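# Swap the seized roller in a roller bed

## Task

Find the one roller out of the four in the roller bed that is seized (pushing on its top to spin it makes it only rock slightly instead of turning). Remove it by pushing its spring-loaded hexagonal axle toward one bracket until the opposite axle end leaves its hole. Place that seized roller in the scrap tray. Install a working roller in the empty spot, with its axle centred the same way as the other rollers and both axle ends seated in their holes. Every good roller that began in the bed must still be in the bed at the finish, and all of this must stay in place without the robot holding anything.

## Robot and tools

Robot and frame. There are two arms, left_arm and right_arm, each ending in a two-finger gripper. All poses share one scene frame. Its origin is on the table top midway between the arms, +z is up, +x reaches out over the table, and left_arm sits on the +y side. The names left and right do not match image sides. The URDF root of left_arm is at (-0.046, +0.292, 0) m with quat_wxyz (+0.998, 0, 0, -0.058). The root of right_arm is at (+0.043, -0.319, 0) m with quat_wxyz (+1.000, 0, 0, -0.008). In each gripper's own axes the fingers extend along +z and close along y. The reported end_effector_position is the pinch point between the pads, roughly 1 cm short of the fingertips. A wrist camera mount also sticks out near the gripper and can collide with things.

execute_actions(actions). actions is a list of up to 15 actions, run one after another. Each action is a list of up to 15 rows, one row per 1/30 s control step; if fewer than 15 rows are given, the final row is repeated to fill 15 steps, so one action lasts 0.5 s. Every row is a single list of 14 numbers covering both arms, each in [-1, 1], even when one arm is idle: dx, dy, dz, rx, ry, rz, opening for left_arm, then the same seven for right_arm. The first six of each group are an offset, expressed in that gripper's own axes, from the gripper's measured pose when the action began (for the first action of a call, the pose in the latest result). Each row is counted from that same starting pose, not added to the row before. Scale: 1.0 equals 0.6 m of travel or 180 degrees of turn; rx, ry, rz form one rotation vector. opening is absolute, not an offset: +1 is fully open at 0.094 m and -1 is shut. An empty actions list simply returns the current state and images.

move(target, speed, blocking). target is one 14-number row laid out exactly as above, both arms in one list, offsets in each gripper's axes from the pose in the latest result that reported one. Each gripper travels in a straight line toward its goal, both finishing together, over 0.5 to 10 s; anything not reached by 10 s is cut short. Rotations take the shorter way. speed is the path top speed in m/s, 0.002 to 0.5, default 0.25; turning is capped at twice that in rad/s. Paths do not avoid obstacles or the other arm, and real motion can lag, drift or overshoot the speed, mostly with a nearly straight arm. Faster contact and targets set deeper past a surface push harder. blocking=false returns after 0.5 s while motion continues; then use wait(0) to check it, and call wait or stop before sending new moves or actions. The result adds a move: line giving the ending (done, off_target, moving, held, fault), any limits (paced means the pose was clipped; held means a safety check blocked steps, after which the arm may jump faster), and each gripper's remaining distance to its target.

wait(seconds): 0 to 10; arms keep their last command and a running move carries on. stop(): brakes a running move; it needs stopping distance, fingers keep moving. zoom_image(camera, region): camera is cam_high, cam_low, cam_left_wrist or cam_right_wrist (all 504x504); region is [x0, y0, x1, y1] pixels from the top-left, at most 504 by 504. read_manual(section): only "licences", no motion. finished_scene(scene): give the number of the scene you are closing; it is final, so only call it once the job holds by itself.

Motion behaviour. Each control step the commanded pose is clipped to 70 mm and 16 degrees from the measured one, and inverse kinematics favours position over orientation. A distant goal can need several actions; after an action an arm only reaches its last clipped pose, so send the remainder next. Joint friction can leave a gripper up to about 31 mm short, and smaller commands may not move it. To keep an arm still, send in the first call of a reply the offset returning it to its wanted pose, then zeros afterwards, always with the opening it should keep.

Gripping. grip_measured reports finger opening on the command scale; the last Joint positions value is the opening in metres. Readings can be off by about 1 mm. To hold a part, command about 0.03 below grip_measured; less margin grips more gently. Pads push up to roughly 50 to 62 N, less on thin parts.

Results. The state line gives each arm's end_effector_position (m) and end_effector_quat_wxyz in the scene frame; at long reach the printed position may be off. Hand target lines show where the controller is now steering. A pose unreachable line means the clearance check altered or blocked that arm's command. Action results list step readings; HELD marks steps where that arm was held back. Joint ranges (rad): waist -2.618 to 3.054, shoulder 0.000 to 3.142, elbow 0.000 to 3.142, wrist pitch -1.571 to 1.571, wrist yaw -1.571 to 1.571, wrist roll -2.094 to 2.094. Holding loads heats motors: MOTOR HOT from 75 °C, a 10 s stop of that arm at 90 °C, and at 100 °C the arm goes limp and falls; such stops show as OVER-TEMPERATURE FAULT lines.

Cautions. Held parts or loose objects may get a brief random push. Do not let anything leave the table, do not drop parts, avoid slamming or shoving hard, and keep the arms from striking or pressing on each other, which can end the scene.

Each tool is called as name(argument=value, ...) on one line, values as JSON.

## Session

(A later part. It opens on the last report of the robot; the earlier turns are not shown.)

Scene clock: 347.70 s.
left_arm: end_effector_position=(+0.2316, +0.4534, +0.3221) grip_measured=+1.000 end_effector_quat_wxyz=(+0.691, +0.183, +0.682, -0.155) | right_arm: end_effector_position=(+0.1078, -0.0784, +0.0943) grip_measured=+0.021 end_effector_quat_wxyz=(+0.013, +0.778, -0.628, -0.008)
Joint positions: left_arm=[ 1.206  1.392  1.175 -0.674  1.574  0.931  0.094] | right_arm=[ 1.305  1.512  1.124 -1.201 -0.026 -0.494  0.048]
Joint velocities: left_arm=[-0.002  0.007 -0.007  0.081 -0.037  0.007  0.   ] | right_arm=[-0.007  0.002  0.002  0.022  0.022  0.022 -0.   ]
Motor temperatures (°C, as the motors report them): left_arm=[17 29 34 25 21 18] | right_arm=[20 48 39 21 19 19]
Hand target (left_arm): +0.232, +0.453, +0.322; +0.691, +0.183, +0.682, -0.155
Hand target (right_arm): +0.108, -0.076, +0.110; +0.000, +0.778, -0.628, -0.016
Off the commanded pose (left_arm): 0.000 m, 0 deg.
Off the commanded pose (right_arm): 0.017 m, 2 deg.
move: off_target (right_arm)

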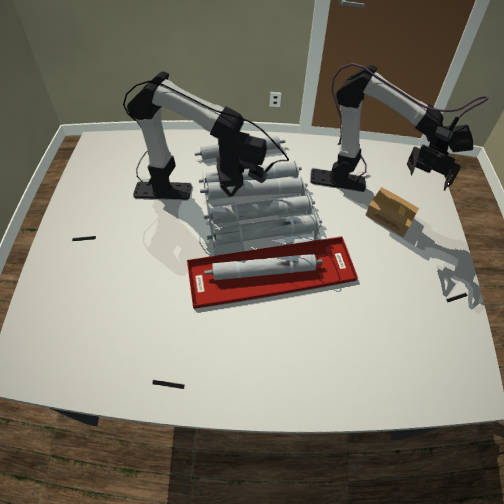

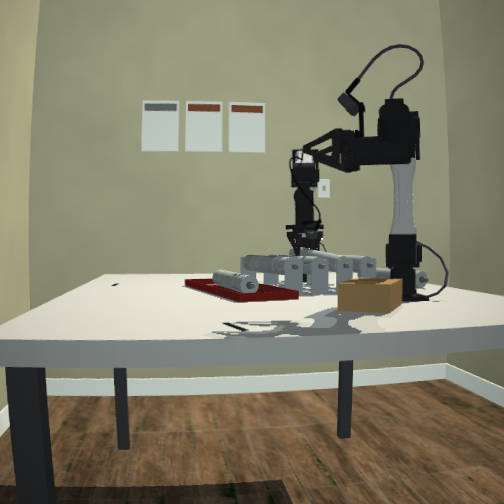

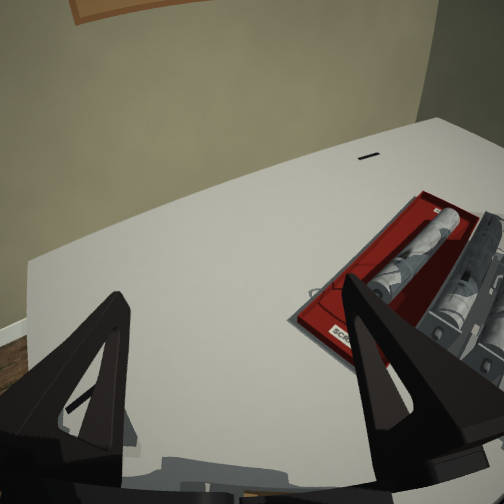

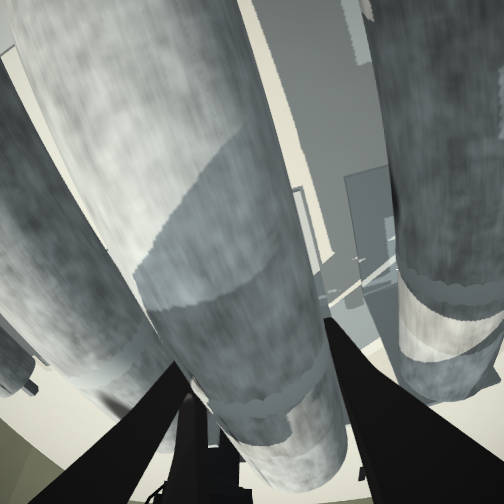

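move(target=[0,0,0,0,0,0,1,0,-0.02,-0.02,0,0,0,-0.1], speed=0.01)

move(target=[0,0,0,0,0,0,1,0,0,0,0,0,0,0.5], speed=0.05)

move(target=[0,0,0,0,0,0,1,0,0,-0.08,0,0,0,0.5], speed=0.05)

move(target=[0,0,0,0,0,0,1,-0.46,0,0,0,0,0,-0.3], speed=0.1)

move(target=[0,0,0,0,0,0,1,0,0,0.09,0,0,0,-0.3], speed=0.04)

Scene clock: 352.93 s.
left_arm: end_effector_position=(+0.2316, +0.4534, +0.3221) grip_measured=+1.000 end_effector_quat_wxyz=(+0.691, +0.183, +0.682, -0.155) | right_arm: end_effector_position=(+0.1126, -0.0772, +0.0953) grip_measured=+0.021 end_effector_quat_wxyz=(+0.021, +0.783, -0.622, -0.014)
Joint positions: left_arm=[ 1.206  1.392  1.175 -0.674  1.574  0.931  0.094] | right_arm=[ 1.277  1.532  1.147 -1.216 -0.041 -0.538  0.048]
Joint velocities: left_arm=[ 0.002 -0.002 -0.017  0.007 -0.037 -0.051  0.   ] | right_arm=[-0.002 -0.007 -0.002 -0.051 -0.066 -0.095  0.   ]
Motor temperatures (°C, as the motors report them): left_arm=[17 29 35 25 21 18] | right_arm=[20 47 39 20 19 19]
Hand target (left_arm): +0.232, +0.453, +0.322; +0.691, +0.183, +0.682, -0.155
Hand target (right_arm): +0.119, -0.075, +0.106; +0.012, +0.778, -0.628, -0.009
Off the commanded pose (left_arm): 0.000 m, 0 deg.
Off the commanded pose (right_arm): 0.013 m, 1 deg.
move: off_target (right_arm)

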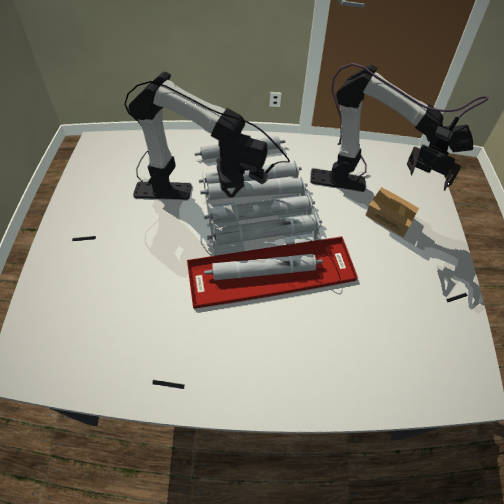

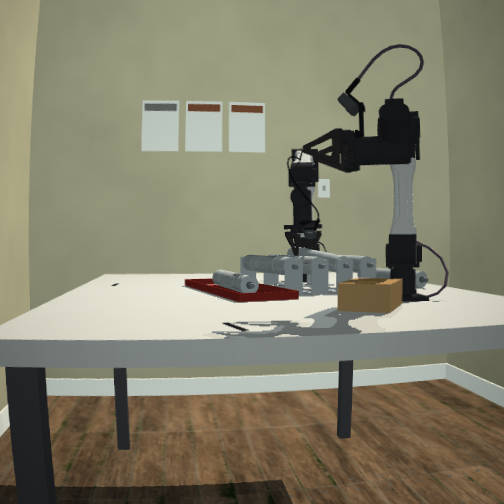

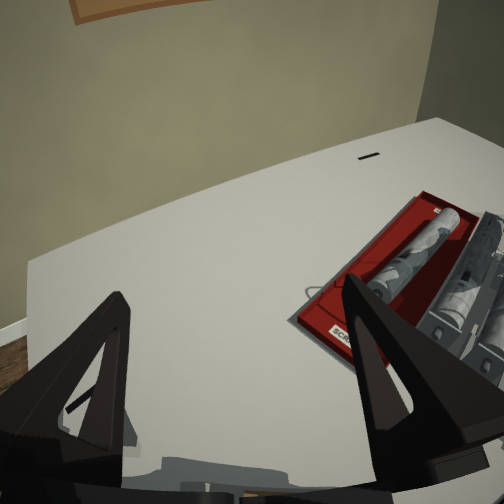

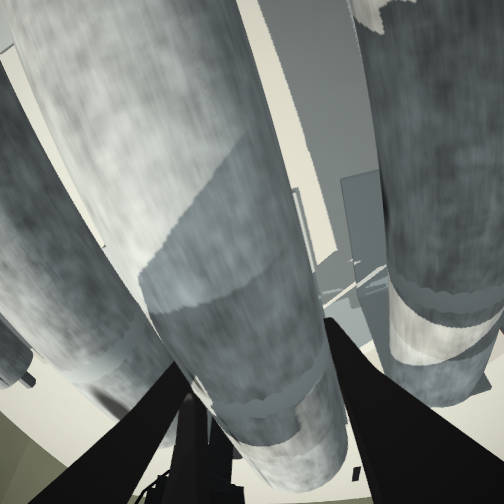

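Scene clock: 353.43 s.
left_arm: end_effector_position=(+0.2316, +0.4534, +0.3221) grip_measured=+1.000 end_effector_quat_wxyz=(+0.691, +0.183, +0.682, -0.155) | right_arm: end_effector_position=(+0.1126, -0.0772, +0.0952) grip_measured=+0.498 end_effector_quat_wxyz=(+0.021, +0.783, -0.622, -0.014)
Joint positions: left_arm=[ 1.206  1.392  1.175 -0.674  1.574  0.931  0.094] | right_arm=[ 1.277  1.533  1.147 -1.216 -0.041 -0.538  0.07 ]
Joint velocities: left_arm=[ 0.012  0.012 -0.017 -0.051  0.007  0.022  0.   ] | right_arm=[-0.007  0.002  0.007 -0.081  0.022 -0.007  0.   ]
Motor temperatures (°C, as the motors report them): left_arm=[17 29 35 25 21 18] | right_arm=[20 47 39 20 19 19]
Hand target (left_arm): +0.232, +0.453, +0.322; +0.691, +0.183, +0.682, -0.155
Hand target (right_arm): +0.113, -0.077, +0.095; +0.021, +0.783, -0.622, -0.014
Off the commanded pose (left_arm): 0.000 m, 0 deg.
Off the commanded pose (right_arm): 0.000 m, 0 deg.
move: done

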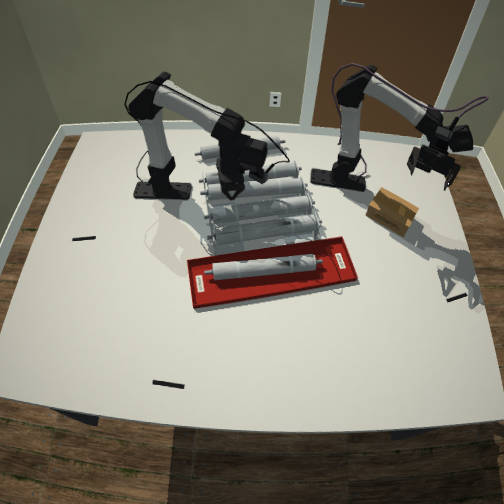

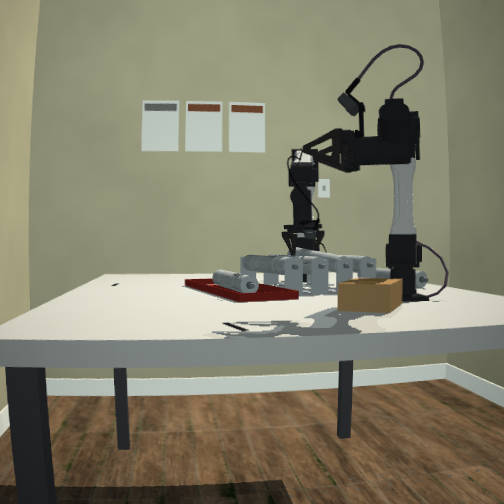

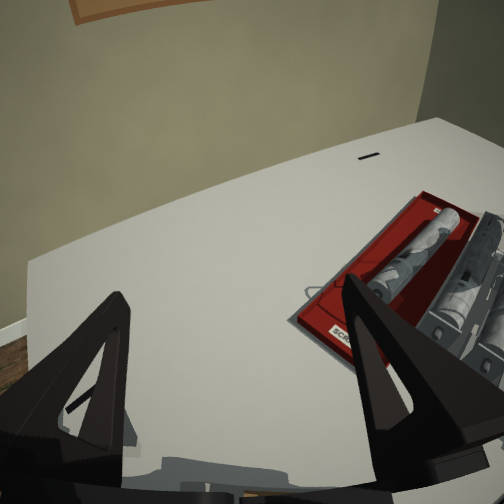

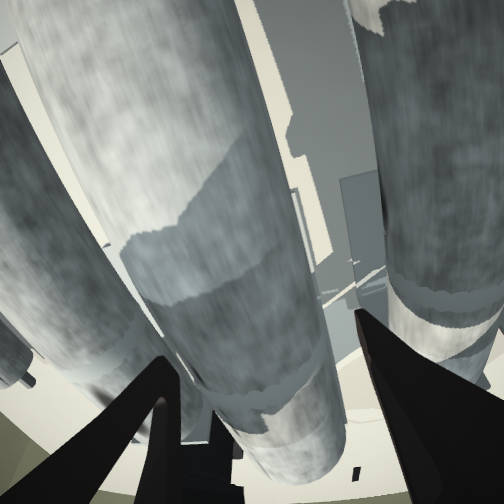

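Scene clock: 354.87 s.
left_arm: end_effector_position=(+0.2316, +0.4534, +0.3221) grip_measured=+1.000 end_effector_quat_wxyz=(+0.691, +0.183, +0.682, -0.155) | right_arm: end_effector_position=(+0.1134, -0.0746, +0.1381) grip_measured=+0.498 end_effector_quat_wxyz=(+0.021, +0.783, -0.622, -0.014)
Joint positions: left_arm=[ 1.206  1.392  1.175 -0.674  1.574  0.931  0.094] | right_arm=[ 1.277  1.533  1.318 -1.386 -0.041 -0.538  0.07 ]
Joint velocities: left_arm=[ 0.002  0.012  0.007  0.007 -0.051 -0.037  0.   ] | right_arm=[-0.002  0.002 -0.022 -0.066  0.066  0.037 -0.001]
Motor temperatures (°C, as the motors report them): left_arm=[17 29 35 25 21 18] | right_arm=[20 47 39 20 19 19]
Hand target (left_arm): +0.232, +0.453, +0.322; +0.691, +0.183, +0.682, -0.155
Hand target (right_arm): +0.114, -0.076, +0.143; +0.021, +0.783, -0.622, -0.014
Off the commanded pose (left_arm): 0.000 m, 0 deg.
Off the commanded pose (right_arm): 0.006 m, 0 deg.
move: done

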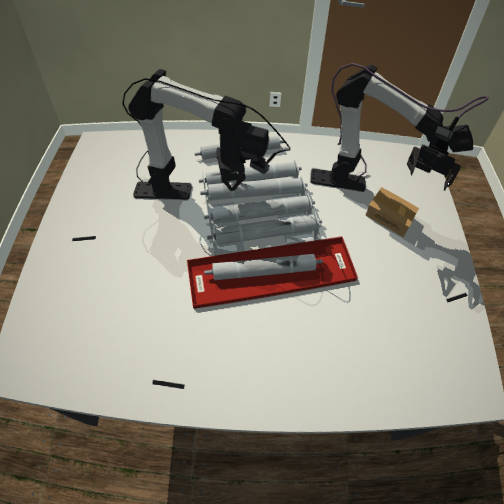

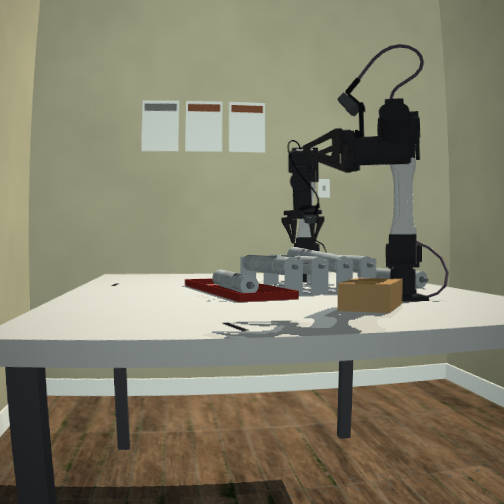

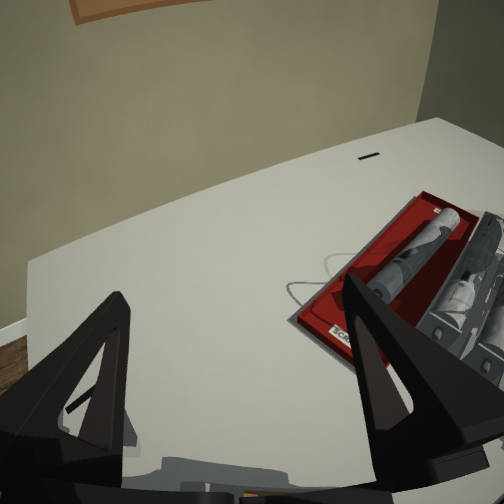

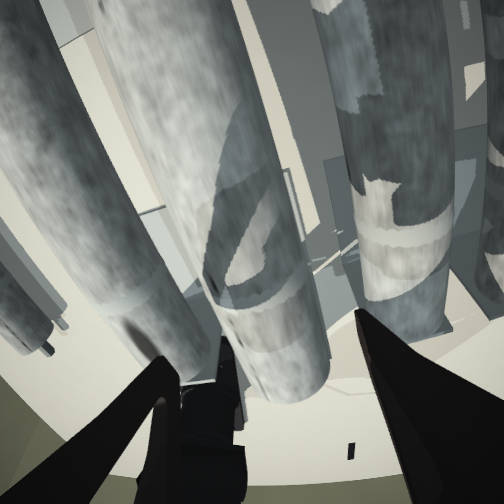

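Scene clock: 357.93 s.
left_arm: end_effector_position=(+0.2316, +0.4534, +0.3221) grip_measured=+1.000 end_effector_quat_wxyz=(+0.691, +0.183, +0.682, -0.155) | right_arm: end_effector_position=(+0.0502, +0.1933, +0.1400) grip_measured=-0.298 end_effector_quat_wxyz=(-0.076, +0.778, -0.618, -0.083)
Joint positions: left_arm=[ 1.206  1.392  1.175 -0.674  1.574  0.931  0.094] | right_arm=[ 1.558  2.492  2.689 -1.546 -0.042 -0.253  0.033]
Joint velocities: left_arm=[-0.012  0.017 -0.002 -0.051 -0.037  0.037  0.   ] | right_arm=[ 0.002 -0.007  0.022 -0.051 -0.051  0.022 -0.001]
Motor temperatures (°C, as the motors report them): left_arm=[17 29 35 25 21 18] | right_arm=[20 47 39 20 19 19]
Hand target (left_arm): +0.232, +0.453, +0.322; +0.691, +0.183, +0.682, -0.155
Hand target (right_arm): +0.047, +0.193, +0.135; -0.068, +0.778, -0.619, -0.081
Off the commanded pose (left_arm): 0.000 m, 0 deg.
Off the commanded pose (right_arm): 0.003 m, 14 deg.
joint sent to its limit (right arm) — the command would take joint 4 (wrist pitch) past its lower limit, so that joint was sent only as far as its limit.
move: off_target (right_arm)

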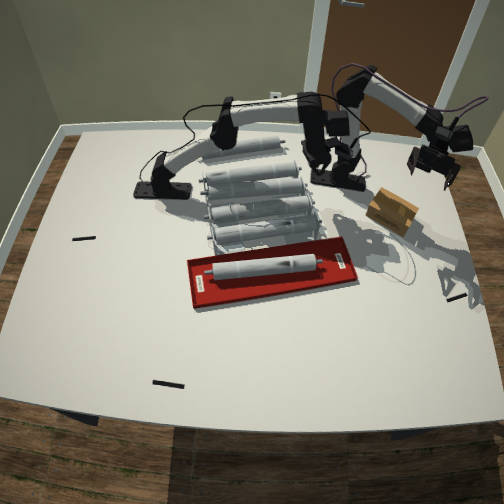

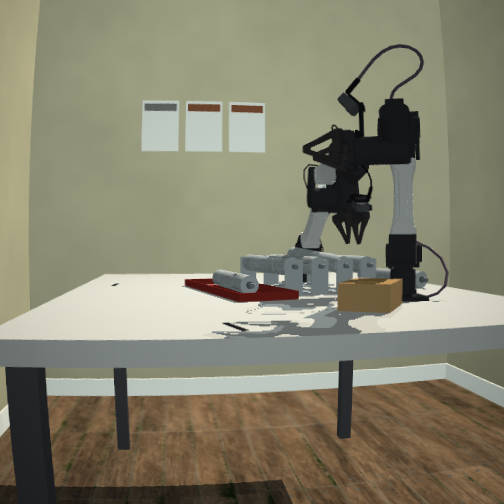

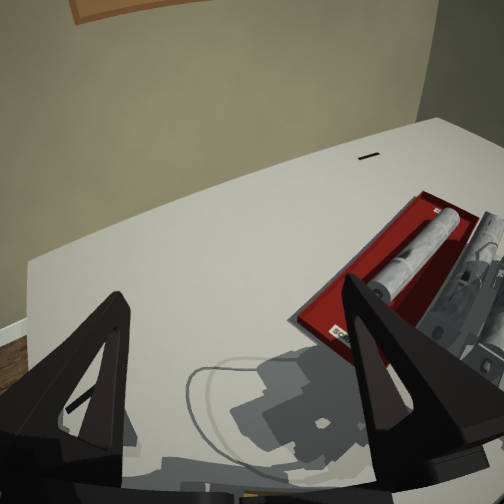

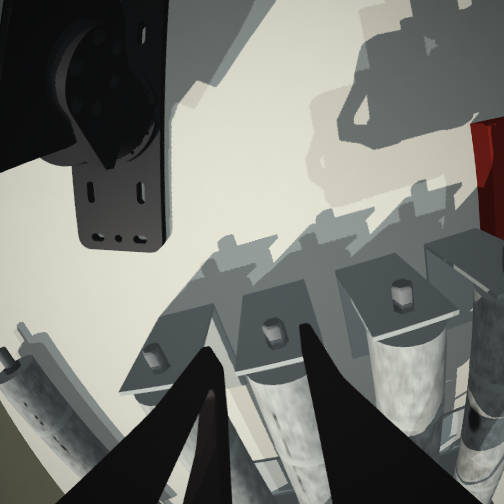

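Scene clock: 359.70 s.
left_arm: end_effector_position=(+0.2316, +0.4534, +0.3221) grip_measured=+1.000 end_effector_quat_wxyz=(+0.691, +0.183, +0.682, -0.155) | right_arm: end_effector_position=(+0.0506, +0.2051, +0.0899) grip_measured=-0.298 end_effector_quat_wxyz=(-0.075, +0.778, -0.618, -0.083)
Joint positions: left_arm=[ 1.206  1.392  1.175 -0.674  1.574  0.931  0.094] | right_arm=[ 1.558  2.448  2.398 -1.3   -0.042 -0.253  0.033]
Joint velocities: left_arm=[ 0.017 -0.017 -0.017  0.007 -0.051 -0.007  0.   ] | right_arm=[ 0.002 -0.002  0.002 -0.037 -0.051  0.022 -0.001]
Motor temperatures (°C, as the motors report them): left_arm=[17 29 35 25 21 18] | right_arm=[20 48 39 21 19 19]
Hand target (left_arm): +0.232, +0.453, +0.322; +0.691, +0.183, +0.682, -0.155
Hand target (right_arm): +0.049, +0.204, +0.087; -0.075, +0.778, -0.618, -0.082
Off the commanded pose (left_arm): 0.000 m, 0 deg.
Off the commanded pose (right_arm): 0.003 m, 0 deg.
move: done

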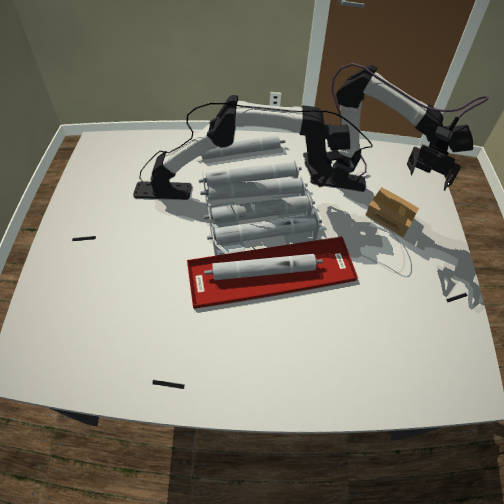

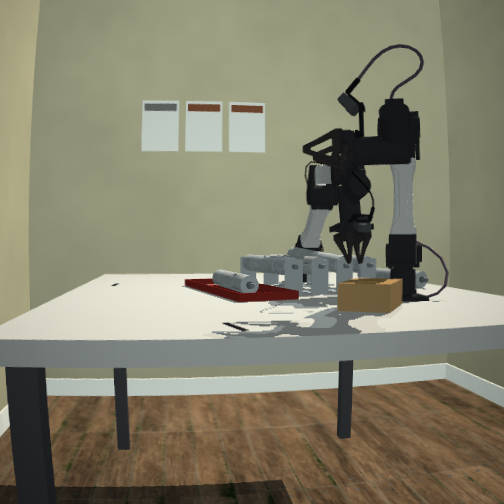

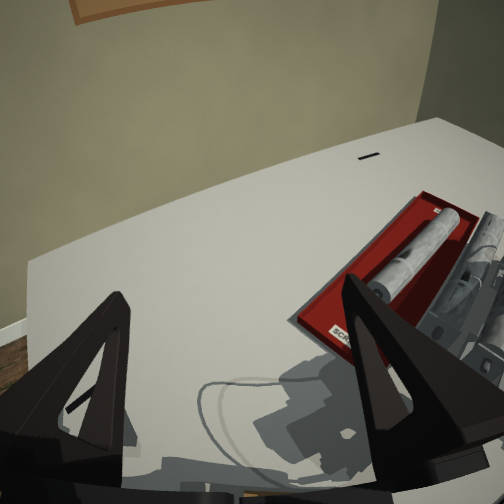

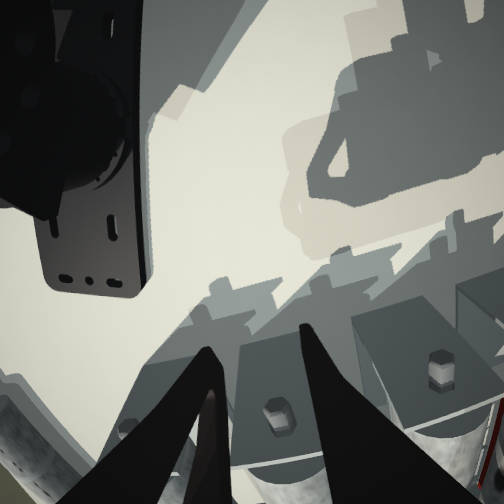

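move(target=[0,0,0,0,0,0,1,0.066,0,0.02,0,0.065,0,-0.3], speed=0.02)

move(target=[0,0,0,0,0,0,1,0,0,0,0,0,0,-1], speed=0.02)

move(target=[0,0,0,0,0,0,1,-0.06,0,0,0,0,0,-1], speed=0.015)

zoom_image(camera="cam_high", region=[180,120,340,260])

Scene clock: 368.60 s.
left_arm: end_effector_position=(+0.2316, +0.4534, +0.3221) grip_measured=+1.000 end_effector_quat_wxyz=(+0.691, +0.183, +0.682, -0.155) | right_arm: end_effector_position=(+0.0580, +0.1725, +0.0749) grip_measured=-0.298 end_effector_quat_wxyz=(-0.021, +0.781, -0.624, -0.012)
Joint positions: left_arm=[ 1.206  1.392  1.175 -0.674  1.574  0.931  0.094] | right_arm=[ 1.558  2.514  2.481 -1.49   0.007 -0.253  0.033]
Joint velocities: left_arm=[-0.007 -0.012 -0.012  0.007  0.007 -0.022  0.   ] | right_arm=[ 0.012 -0.002 -0.017  0.022  0.022 -0.037  0.001]
Motor temperatures (°C, as the motors report them): left_arm=[17 29 35 25 21 18] | right_arm=[20 52 38 21 19 19]
Hand target (left_arm): +0.232, +0.453, +0.322; +0.691, +0.183, +0.682, -0.155
Hand target (right_arm): +0.060, +0.170, +0.070; -0.014, +0.782, -0.624, -0.002
Off the commanded pose (left_arm): 0.000 m, 0 deg.
Off the commanded pose (right_arm): 0.006 m, 1 deg.
move: done

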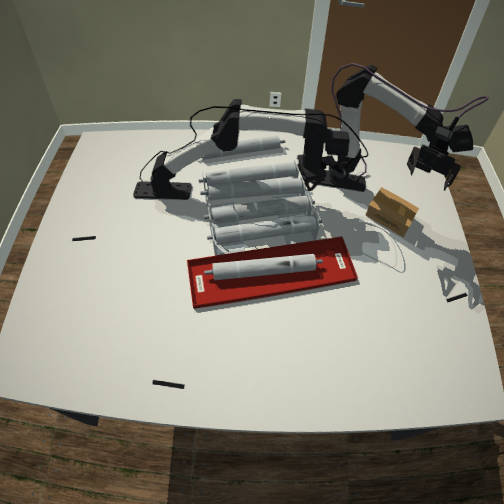

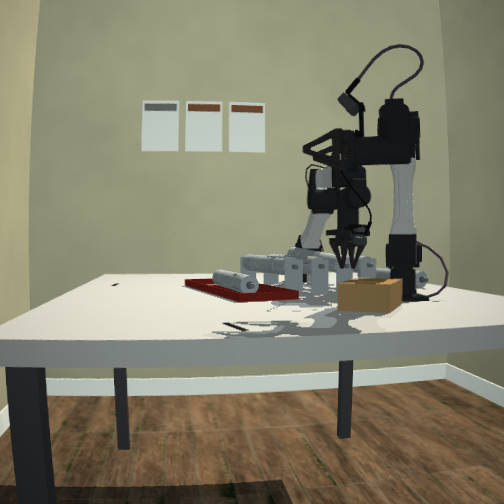

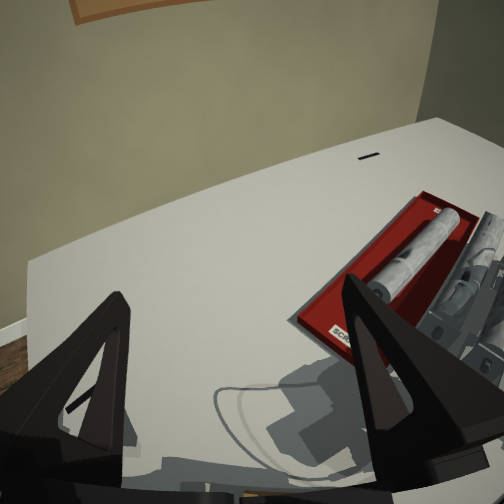

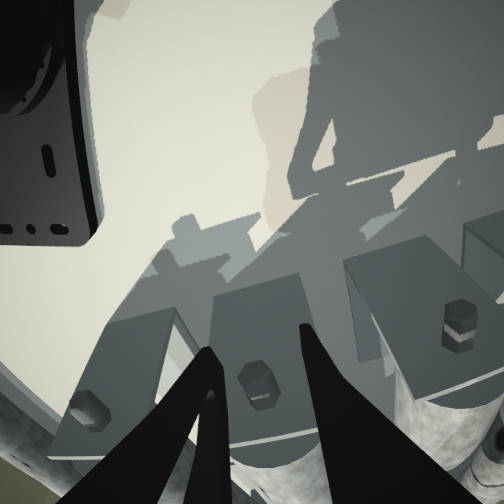

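Scene clock: 369.10 s.
left_arm: end_effector_position=(+0.2316, +0.4534, +0.3221) grip_measured=+1.000 end_effector_quat_wxyz=(+0.691, +0.183, +0.682, -0.155) | right_arm: end_effector_position=(+0.0543, +0.1716, +0.0748) grip_measured=-0.790 end_effector_quat_wxyz=(-0.017, +0.783, -0.622, -0.014)
Joint positions: left_arm=[ 1.206  1.392  1.175 -0.674  1.574  0.931  0.094] | right_arm=[ 1.562  2.514  2.481 -1.494 -0.002 -0.253  0.01 ]
Joint velocities: left_arm=[-0.022  0.012  0.012  0.007 -0.051 -0.007  0.   ] | right_arm=[-0.007 -0.002 -0.017 -0.081 -0.007 -0.022  0.001]
Motor temperatures (°C, as the motors report them): left_arm=[17 29 35 25 21 18] | right_arm=[20 52 38 21 19 19]
Hand target (left_arm): +0.232, +0.453, +0.322; +0.691, +0.183, +0.682, -0.155
Hand target (right_arm): +0.058, +0.172, +0.075; -0.021, +0.781, -0.624, -0.011
Off the commanded pose (left_arm): 0.000 m, 0 deg.
Off the commanded pose (right_arm): 0.004 m, 1 deg.
move: done

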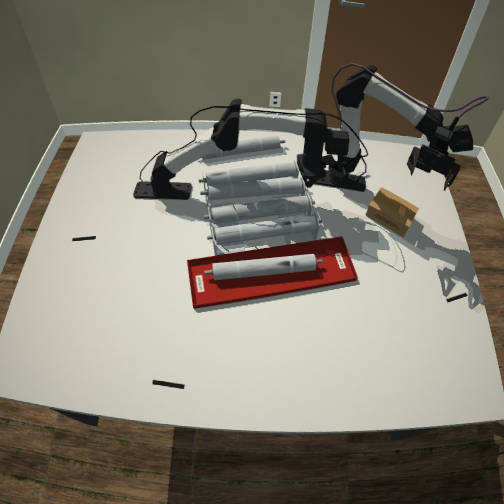

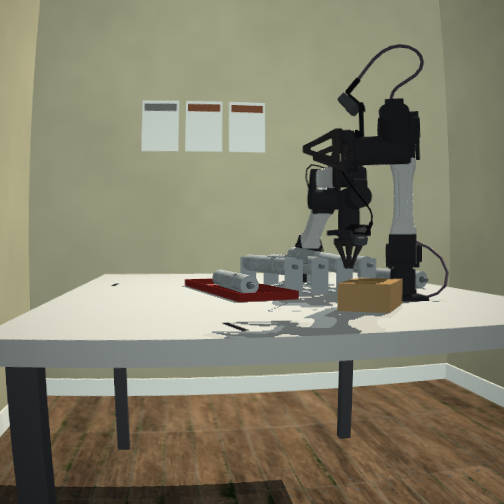

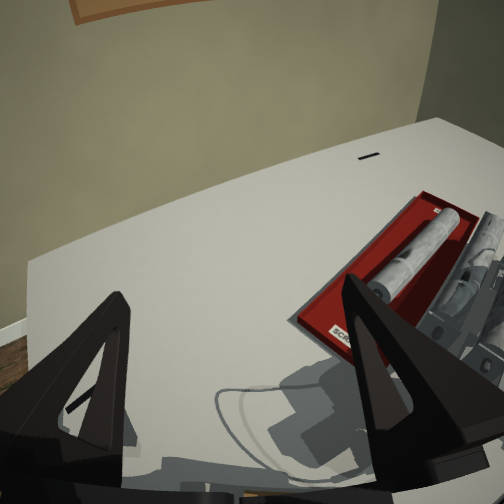

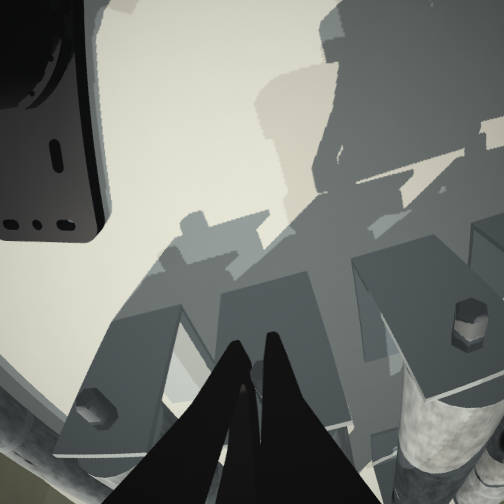

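Scene clock: 371.73 s.
left_arm: end_effector_position=(+0.2316, +0.4534, +0.3221) grip_measured=+1.000 end_effector_quat_wxyz=(+0.691, +0.183, +0.682, -0.155) | right_arm: end_effector_position=(+0.0502, +0.1967, +0.0816) grip_measured=-0.798 end_effector_quat_wxyz=(-0.044, +0.779, -0.624, -0.035)
Joint positions: left_arm=[ 1.206  1.392  1.175 -0.674  1.574  0.931  0.094] | right_arm=[ 1.572  2.635  2.737 -1.56  -0.001 -0.235  0.009]
Joint velocities: left_arm=[-0.012 -0.007 -0.012 -0.007 -0.051 -0.022  0.   ] | right_arm=[ 0.012 -0.007 -0.002 -0.051 -0.081 -0.051 -0.002]
Motor temperatures (°C, as the motors report them): left_arm=[17 29 35 25 21 18] | right_arm=[20 53 39 21 19 19]
Hand target (left_arm): +0.232, +0.453, +0.322; +0.691, +0.183, +0.682, -0.155
Hand target (right_arm): +0.046, +0.206, +0.076; -0.052, +0.782, -0.620, -0.041
Off the commanded pose (left_arm): 0.000 m, 0 deg.
Off the commanded pose (right_arm): 0.012 m, 4 deg.
joint sent to its limit (right arm) — the command would take joint 4 (wrist pitch) past its lower limit, so that joint was sent only as far as its limit.
move: off_target (right_arm)

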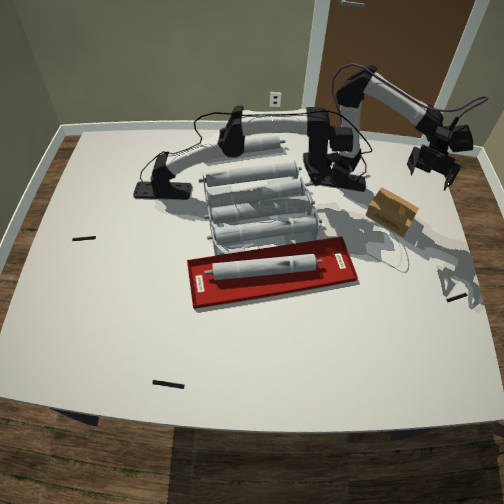

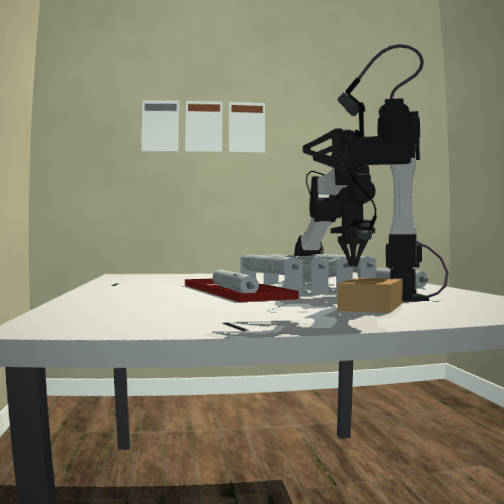

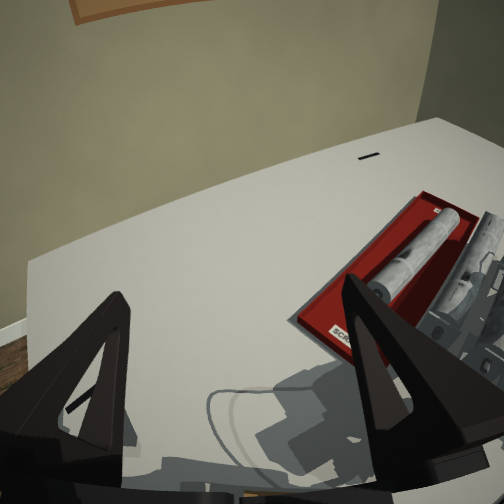

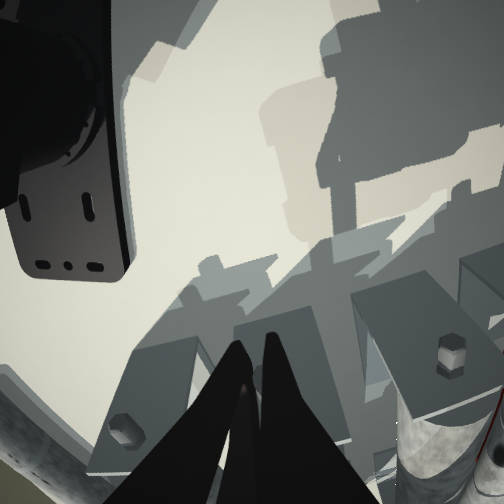

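Region (180, 120, 340, 260) of cam_high's 504x504 image, scaled by 3.150, with more detail than that image has; it fills the top 441 rows of this view, and the rest is white.

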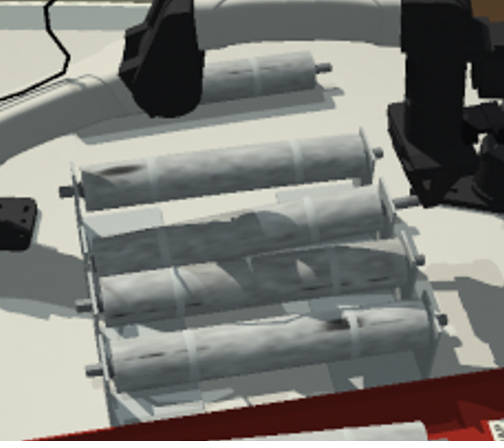

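move(target=[0,0,0,0,0,0,1,0,0,0,0,0,0,-0.3], speed=0.05)

move(target=[0,0,0,0,0,0,1,0,0,-0.1,0,0,0,-0.3], speed=0.05)

move(target=[0,0,0,0,0,0,1,0.46,0,-0.08,0,0.08,0,0.4], speed=0.1)

move(target=[0,0,0,0,0,0,1,0,0,0.1,0,0,0,0.4], speed=0.04)

Scene clock: 377.17 s.
left_arm: end_effector_position=(+0.2316, +0.4534, +0.3221) grip_measured=+1.000 end_effector_quat_wxyz=(+0.691, +0.183, +0.682, -0.155) | right_arm: end_effector_position=(+0.0501, +0.1974, +0.0819) grip_measured=-0.302 end_effector_quat_wxyz=(-0.045, +0.779, -0.625, -0.036)
Joint positions: left_arm=[ 1.206  1.392  1.175 -0.674  1.574  0.931  0.094] | right_arm=[ 1.572  2.635  2.737 -1.557 -0.002 -0.234  0.033]
Joint velocities: left_arm=[-0.002  0.012 -0.007 -0.037 -0.11   0.022  0.   ] | right_arm=[ 0.012  0.022 -0.022 -0.007 -0.007 -0.007  0.001]
Motor temperatures (°C, as the motors report them): left_arm=[17 29 35 25 21 18] | right_arm=[20 53 40 21 19 19]
Hand target (left_arm): +0.232, +0.453, +0.322; +0.691, +0.183, +0.682, -0.155
Hand target (right_arm): +0.050, +0.197, +0.082; -0.044, +0.779, -0.625, -0.035
Off the commanded pose (left_arm): 0.000 m, 0 deg.
Off the commanded pose (right_arm): 0.001 m, 0 deg.
move: done

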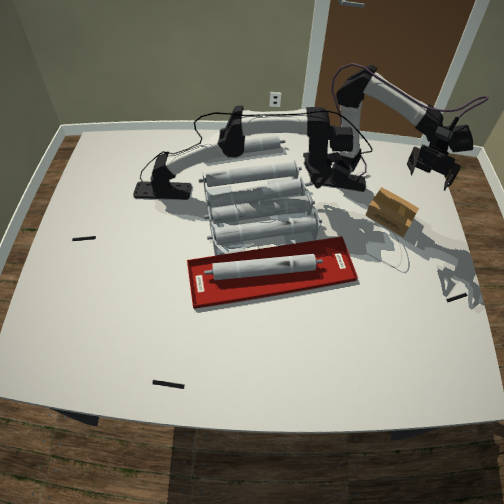

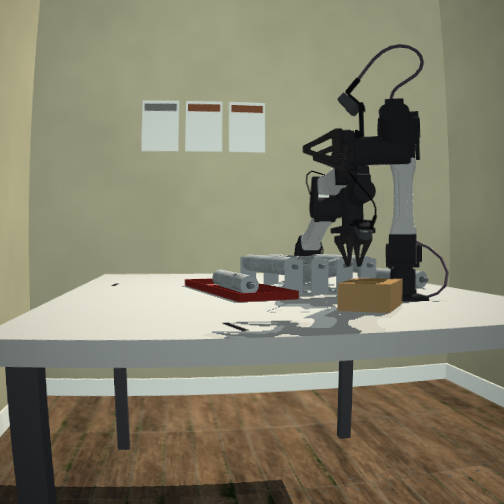

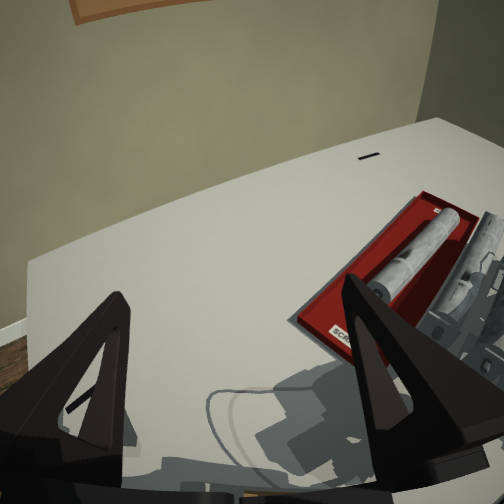

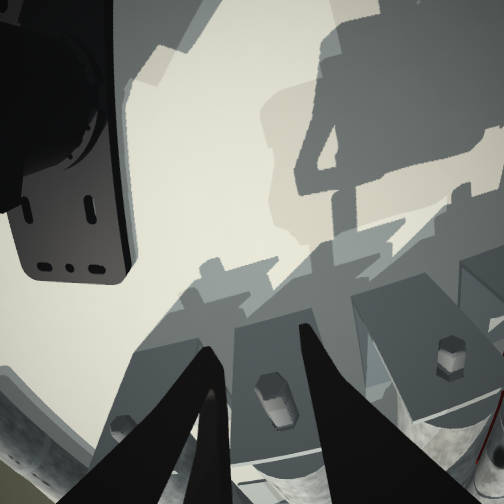

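Scene clock: 378.70 s.
left_arm: end_effector_position=(+0.2316, +0.4534, +0.3221) grip_measured=+1.000 end_effector_quat_wxyz=(+0.691, +0.183, +0.682, -0.155) | right_arm: end_effector_position=(+0.0500, +0.1947, +0.1475) grip_measured=-0.302 end_effector_quat_wxyz=(-0.094, +0.775, -0.621, -0.074)
Joint positions: left_arm=[ 1.206  1.392  1.175 -0.674  1.574  0.931  0.094] | right_arm=[ 1.572  2.493  2.719 -1.557 -0.002 -0.234  0.033]
Joint velocities: left_arm=[-0.007 -0.012  0.002 -0.022 -0.051 -0.037  0.   ] | right_arm=[-0.002 -0.002 -0.002  0.037 -0.022 -0.022 -0.   ]
Motor temperatures (°C, as the motors report them): left_arm=[17 29 35 25 21 18] | right_arm=[20 54 40 21 19 19]
Hand target (left_arm): +0.232, +0.453, +0.322; +0.691, +0.183, +0.682, -0.155
Hand target (right_arm): +0.049, +0.190, +0.141; -0.083, +0.776, -0.621, -0.066
Off the commanded pose (left_arm): 0.000 m, 0 deg.
Off the commanded pose (right_arm): 0.007 m, 7 deg.
joint sent to its limit (right arm) — the command would take joint 4 (wrist pitch) past its lower limit, so that joint was sent only as far as its limit.
move: off_target (right_arm)

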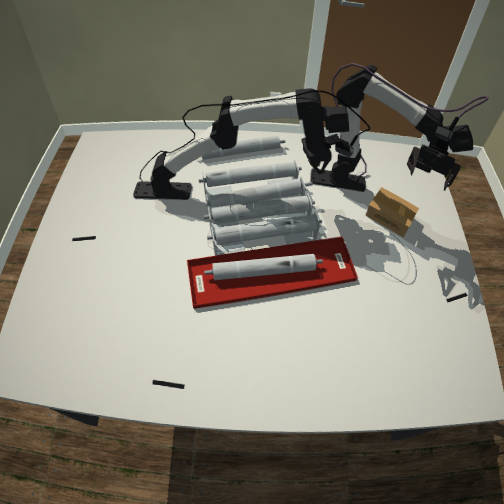

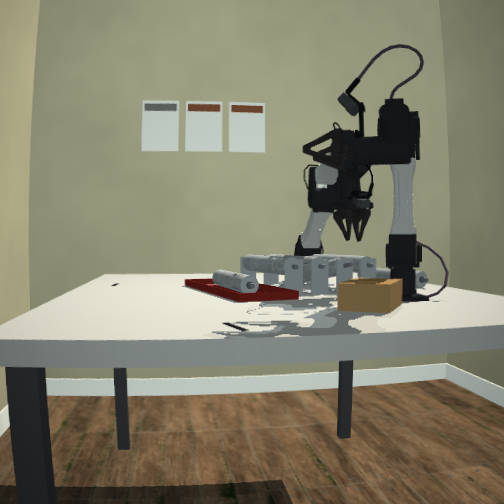

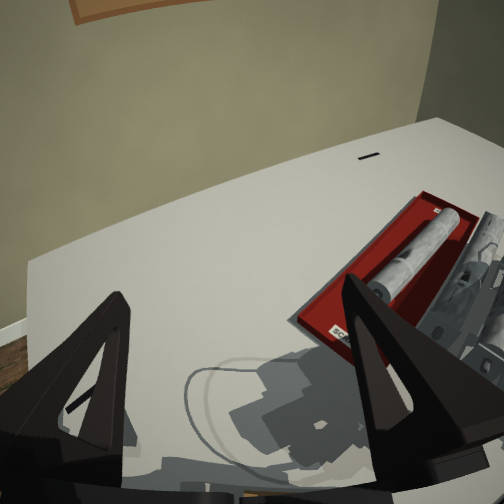

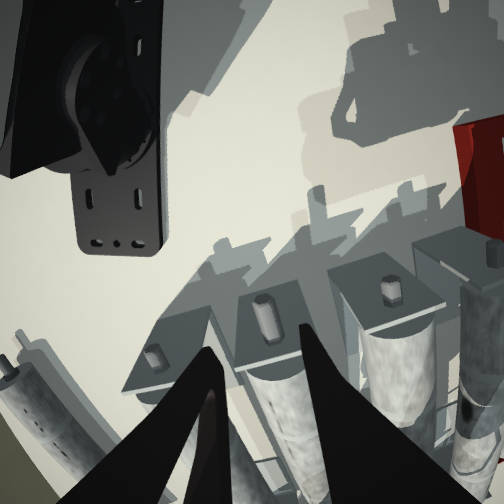

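Scene clock: 381.83 s.
left_arm: end_effector_position=(+0.2316, +0.4534, +0.3221) grip_measured=+1.000 end_effector_quat_wxyz=(+0.691, +0.183, +0.682, -0.155) | right_arm: end_effector_position=(+0.1136, -0.0672, +0.1351) grip_measured=+0.398 end_effector_quat_wxyz=(-0.032, +0.775, -0.630, +0.013)
Joint positions: left_arm=[ 1.206  1.392  1.175 -0.674  1.574  0.931  0.094] | right_arm=[ 1.346  1.489  1.264 -1.3    0.051 -0.448  0.066]
Joint velocities: left_arm=[-0.007 -0.002  0.007  0.022  0.007  0.051  0.   ] | right_arm=[-0.007 -0.002  0.007  0.022 -0.037  0.007  0.001]
Motor temperatures (°C, as the motors report them): left_arm=[17 29 35 25 21 18] | right_arm=[20 54 39 21 19 19]
Hand target (left_arm): +0.232, +0.453, +0.322; +0.691, +0.183, +0.682, -0.155
Hand target (right_arm): +0.114, -0.078, +0.130; -0.018, +0.776, -0.629, +0.023
Off the commanded pose (left_arm): 0.000 m, 0 deg.
Off the commanded pose (right_arm): 0.013 m, 2 deg.
move: off_target (right_arm)

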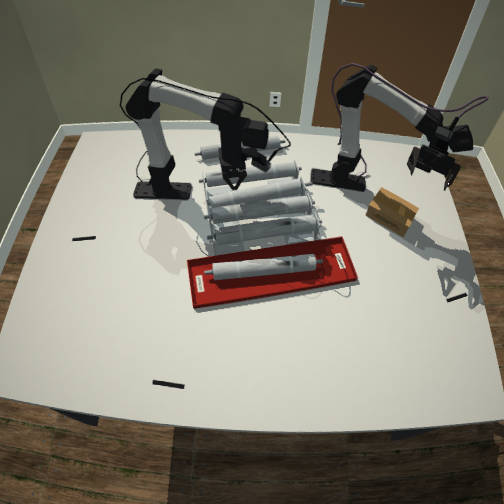

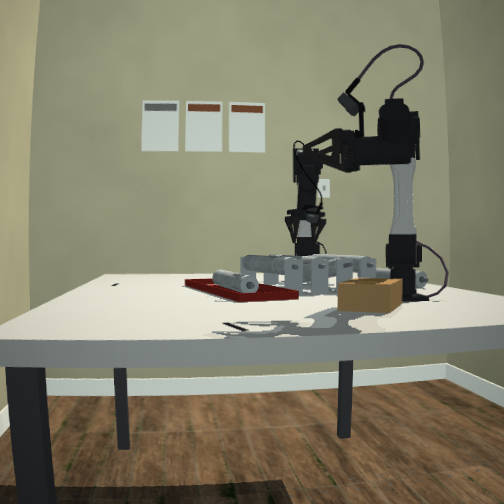

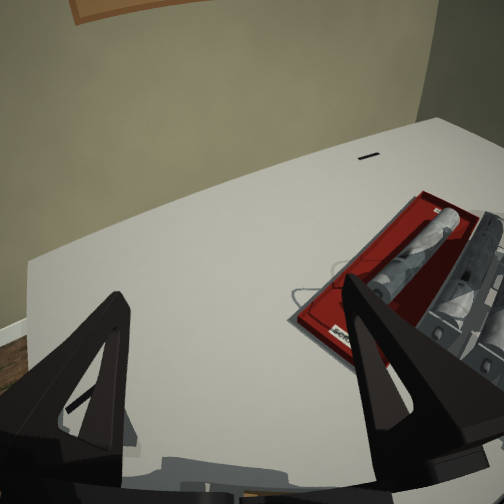

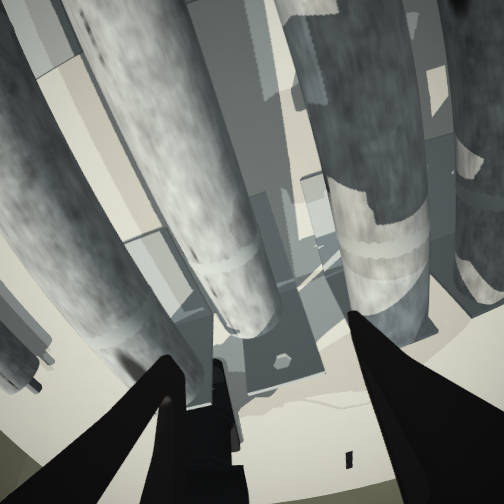

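Scene clock: 383.77 s.
left_arm: end_effector_position=(+0.2316, +0.4534, +0.3221) grip_measured=+1.000 end_effector_quat_wxyz=(+0.691, +0.183, +0.682, -0.155) | right_arm: end_effector_position=(+0.1168, -0.0627, +0.0856) grip_measured=+0.398 end_effector_quat_wxyz=(-0.042, +0.776, -0.630, +0.009)
Joint positions: left_arm=[ 1.206  1.392  1.175 -0.674  1.574  0.931  0.094] | right_arm=[ 1.338  1.504  1.079 -1.078  0.051 -0.457  0.066]
Joint velocities: left_arm=[-0.007 -0.007 -0.017 -0.066  0.007  0.066  0.   ] | right_arm=[ 0.002 -0.007 -0.012  0.066  0.007 -0.007  0.   ]
Motor temperatures (°C, as the motors report them): left_arm=[17 29 35 25 21 18] | right_arm=[20 53 39 21 19 19]
Hand target (left_arm): +0.232, +0.453, +0.322; +0.691, +0.183, +0.682, -0.155
Hand target (right_arm): +0.118, -0.066, +0.076; -0.032, +0.775, -0.630, +0.013
Off the commanded pose (left_arm): 0.000 m, 0 deg.
Off the commanded pose (right_arm): 0.011 m, 1 deg.
move: off_target (right_arm)

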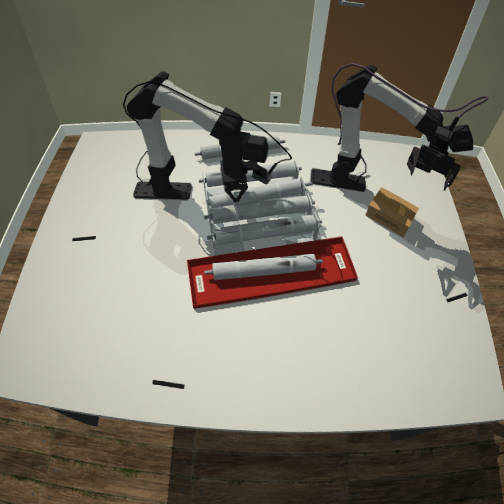

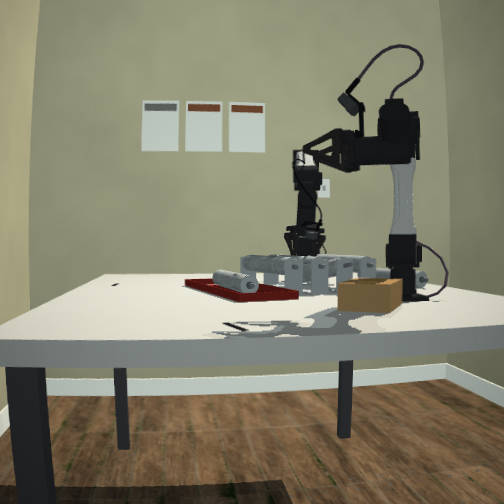

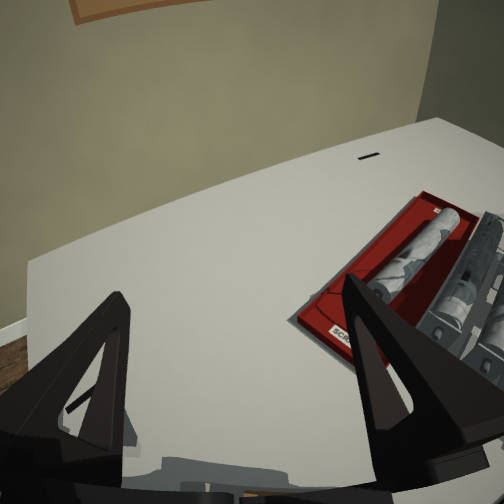

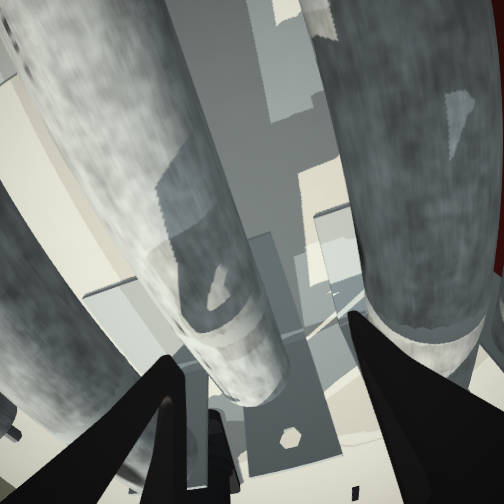

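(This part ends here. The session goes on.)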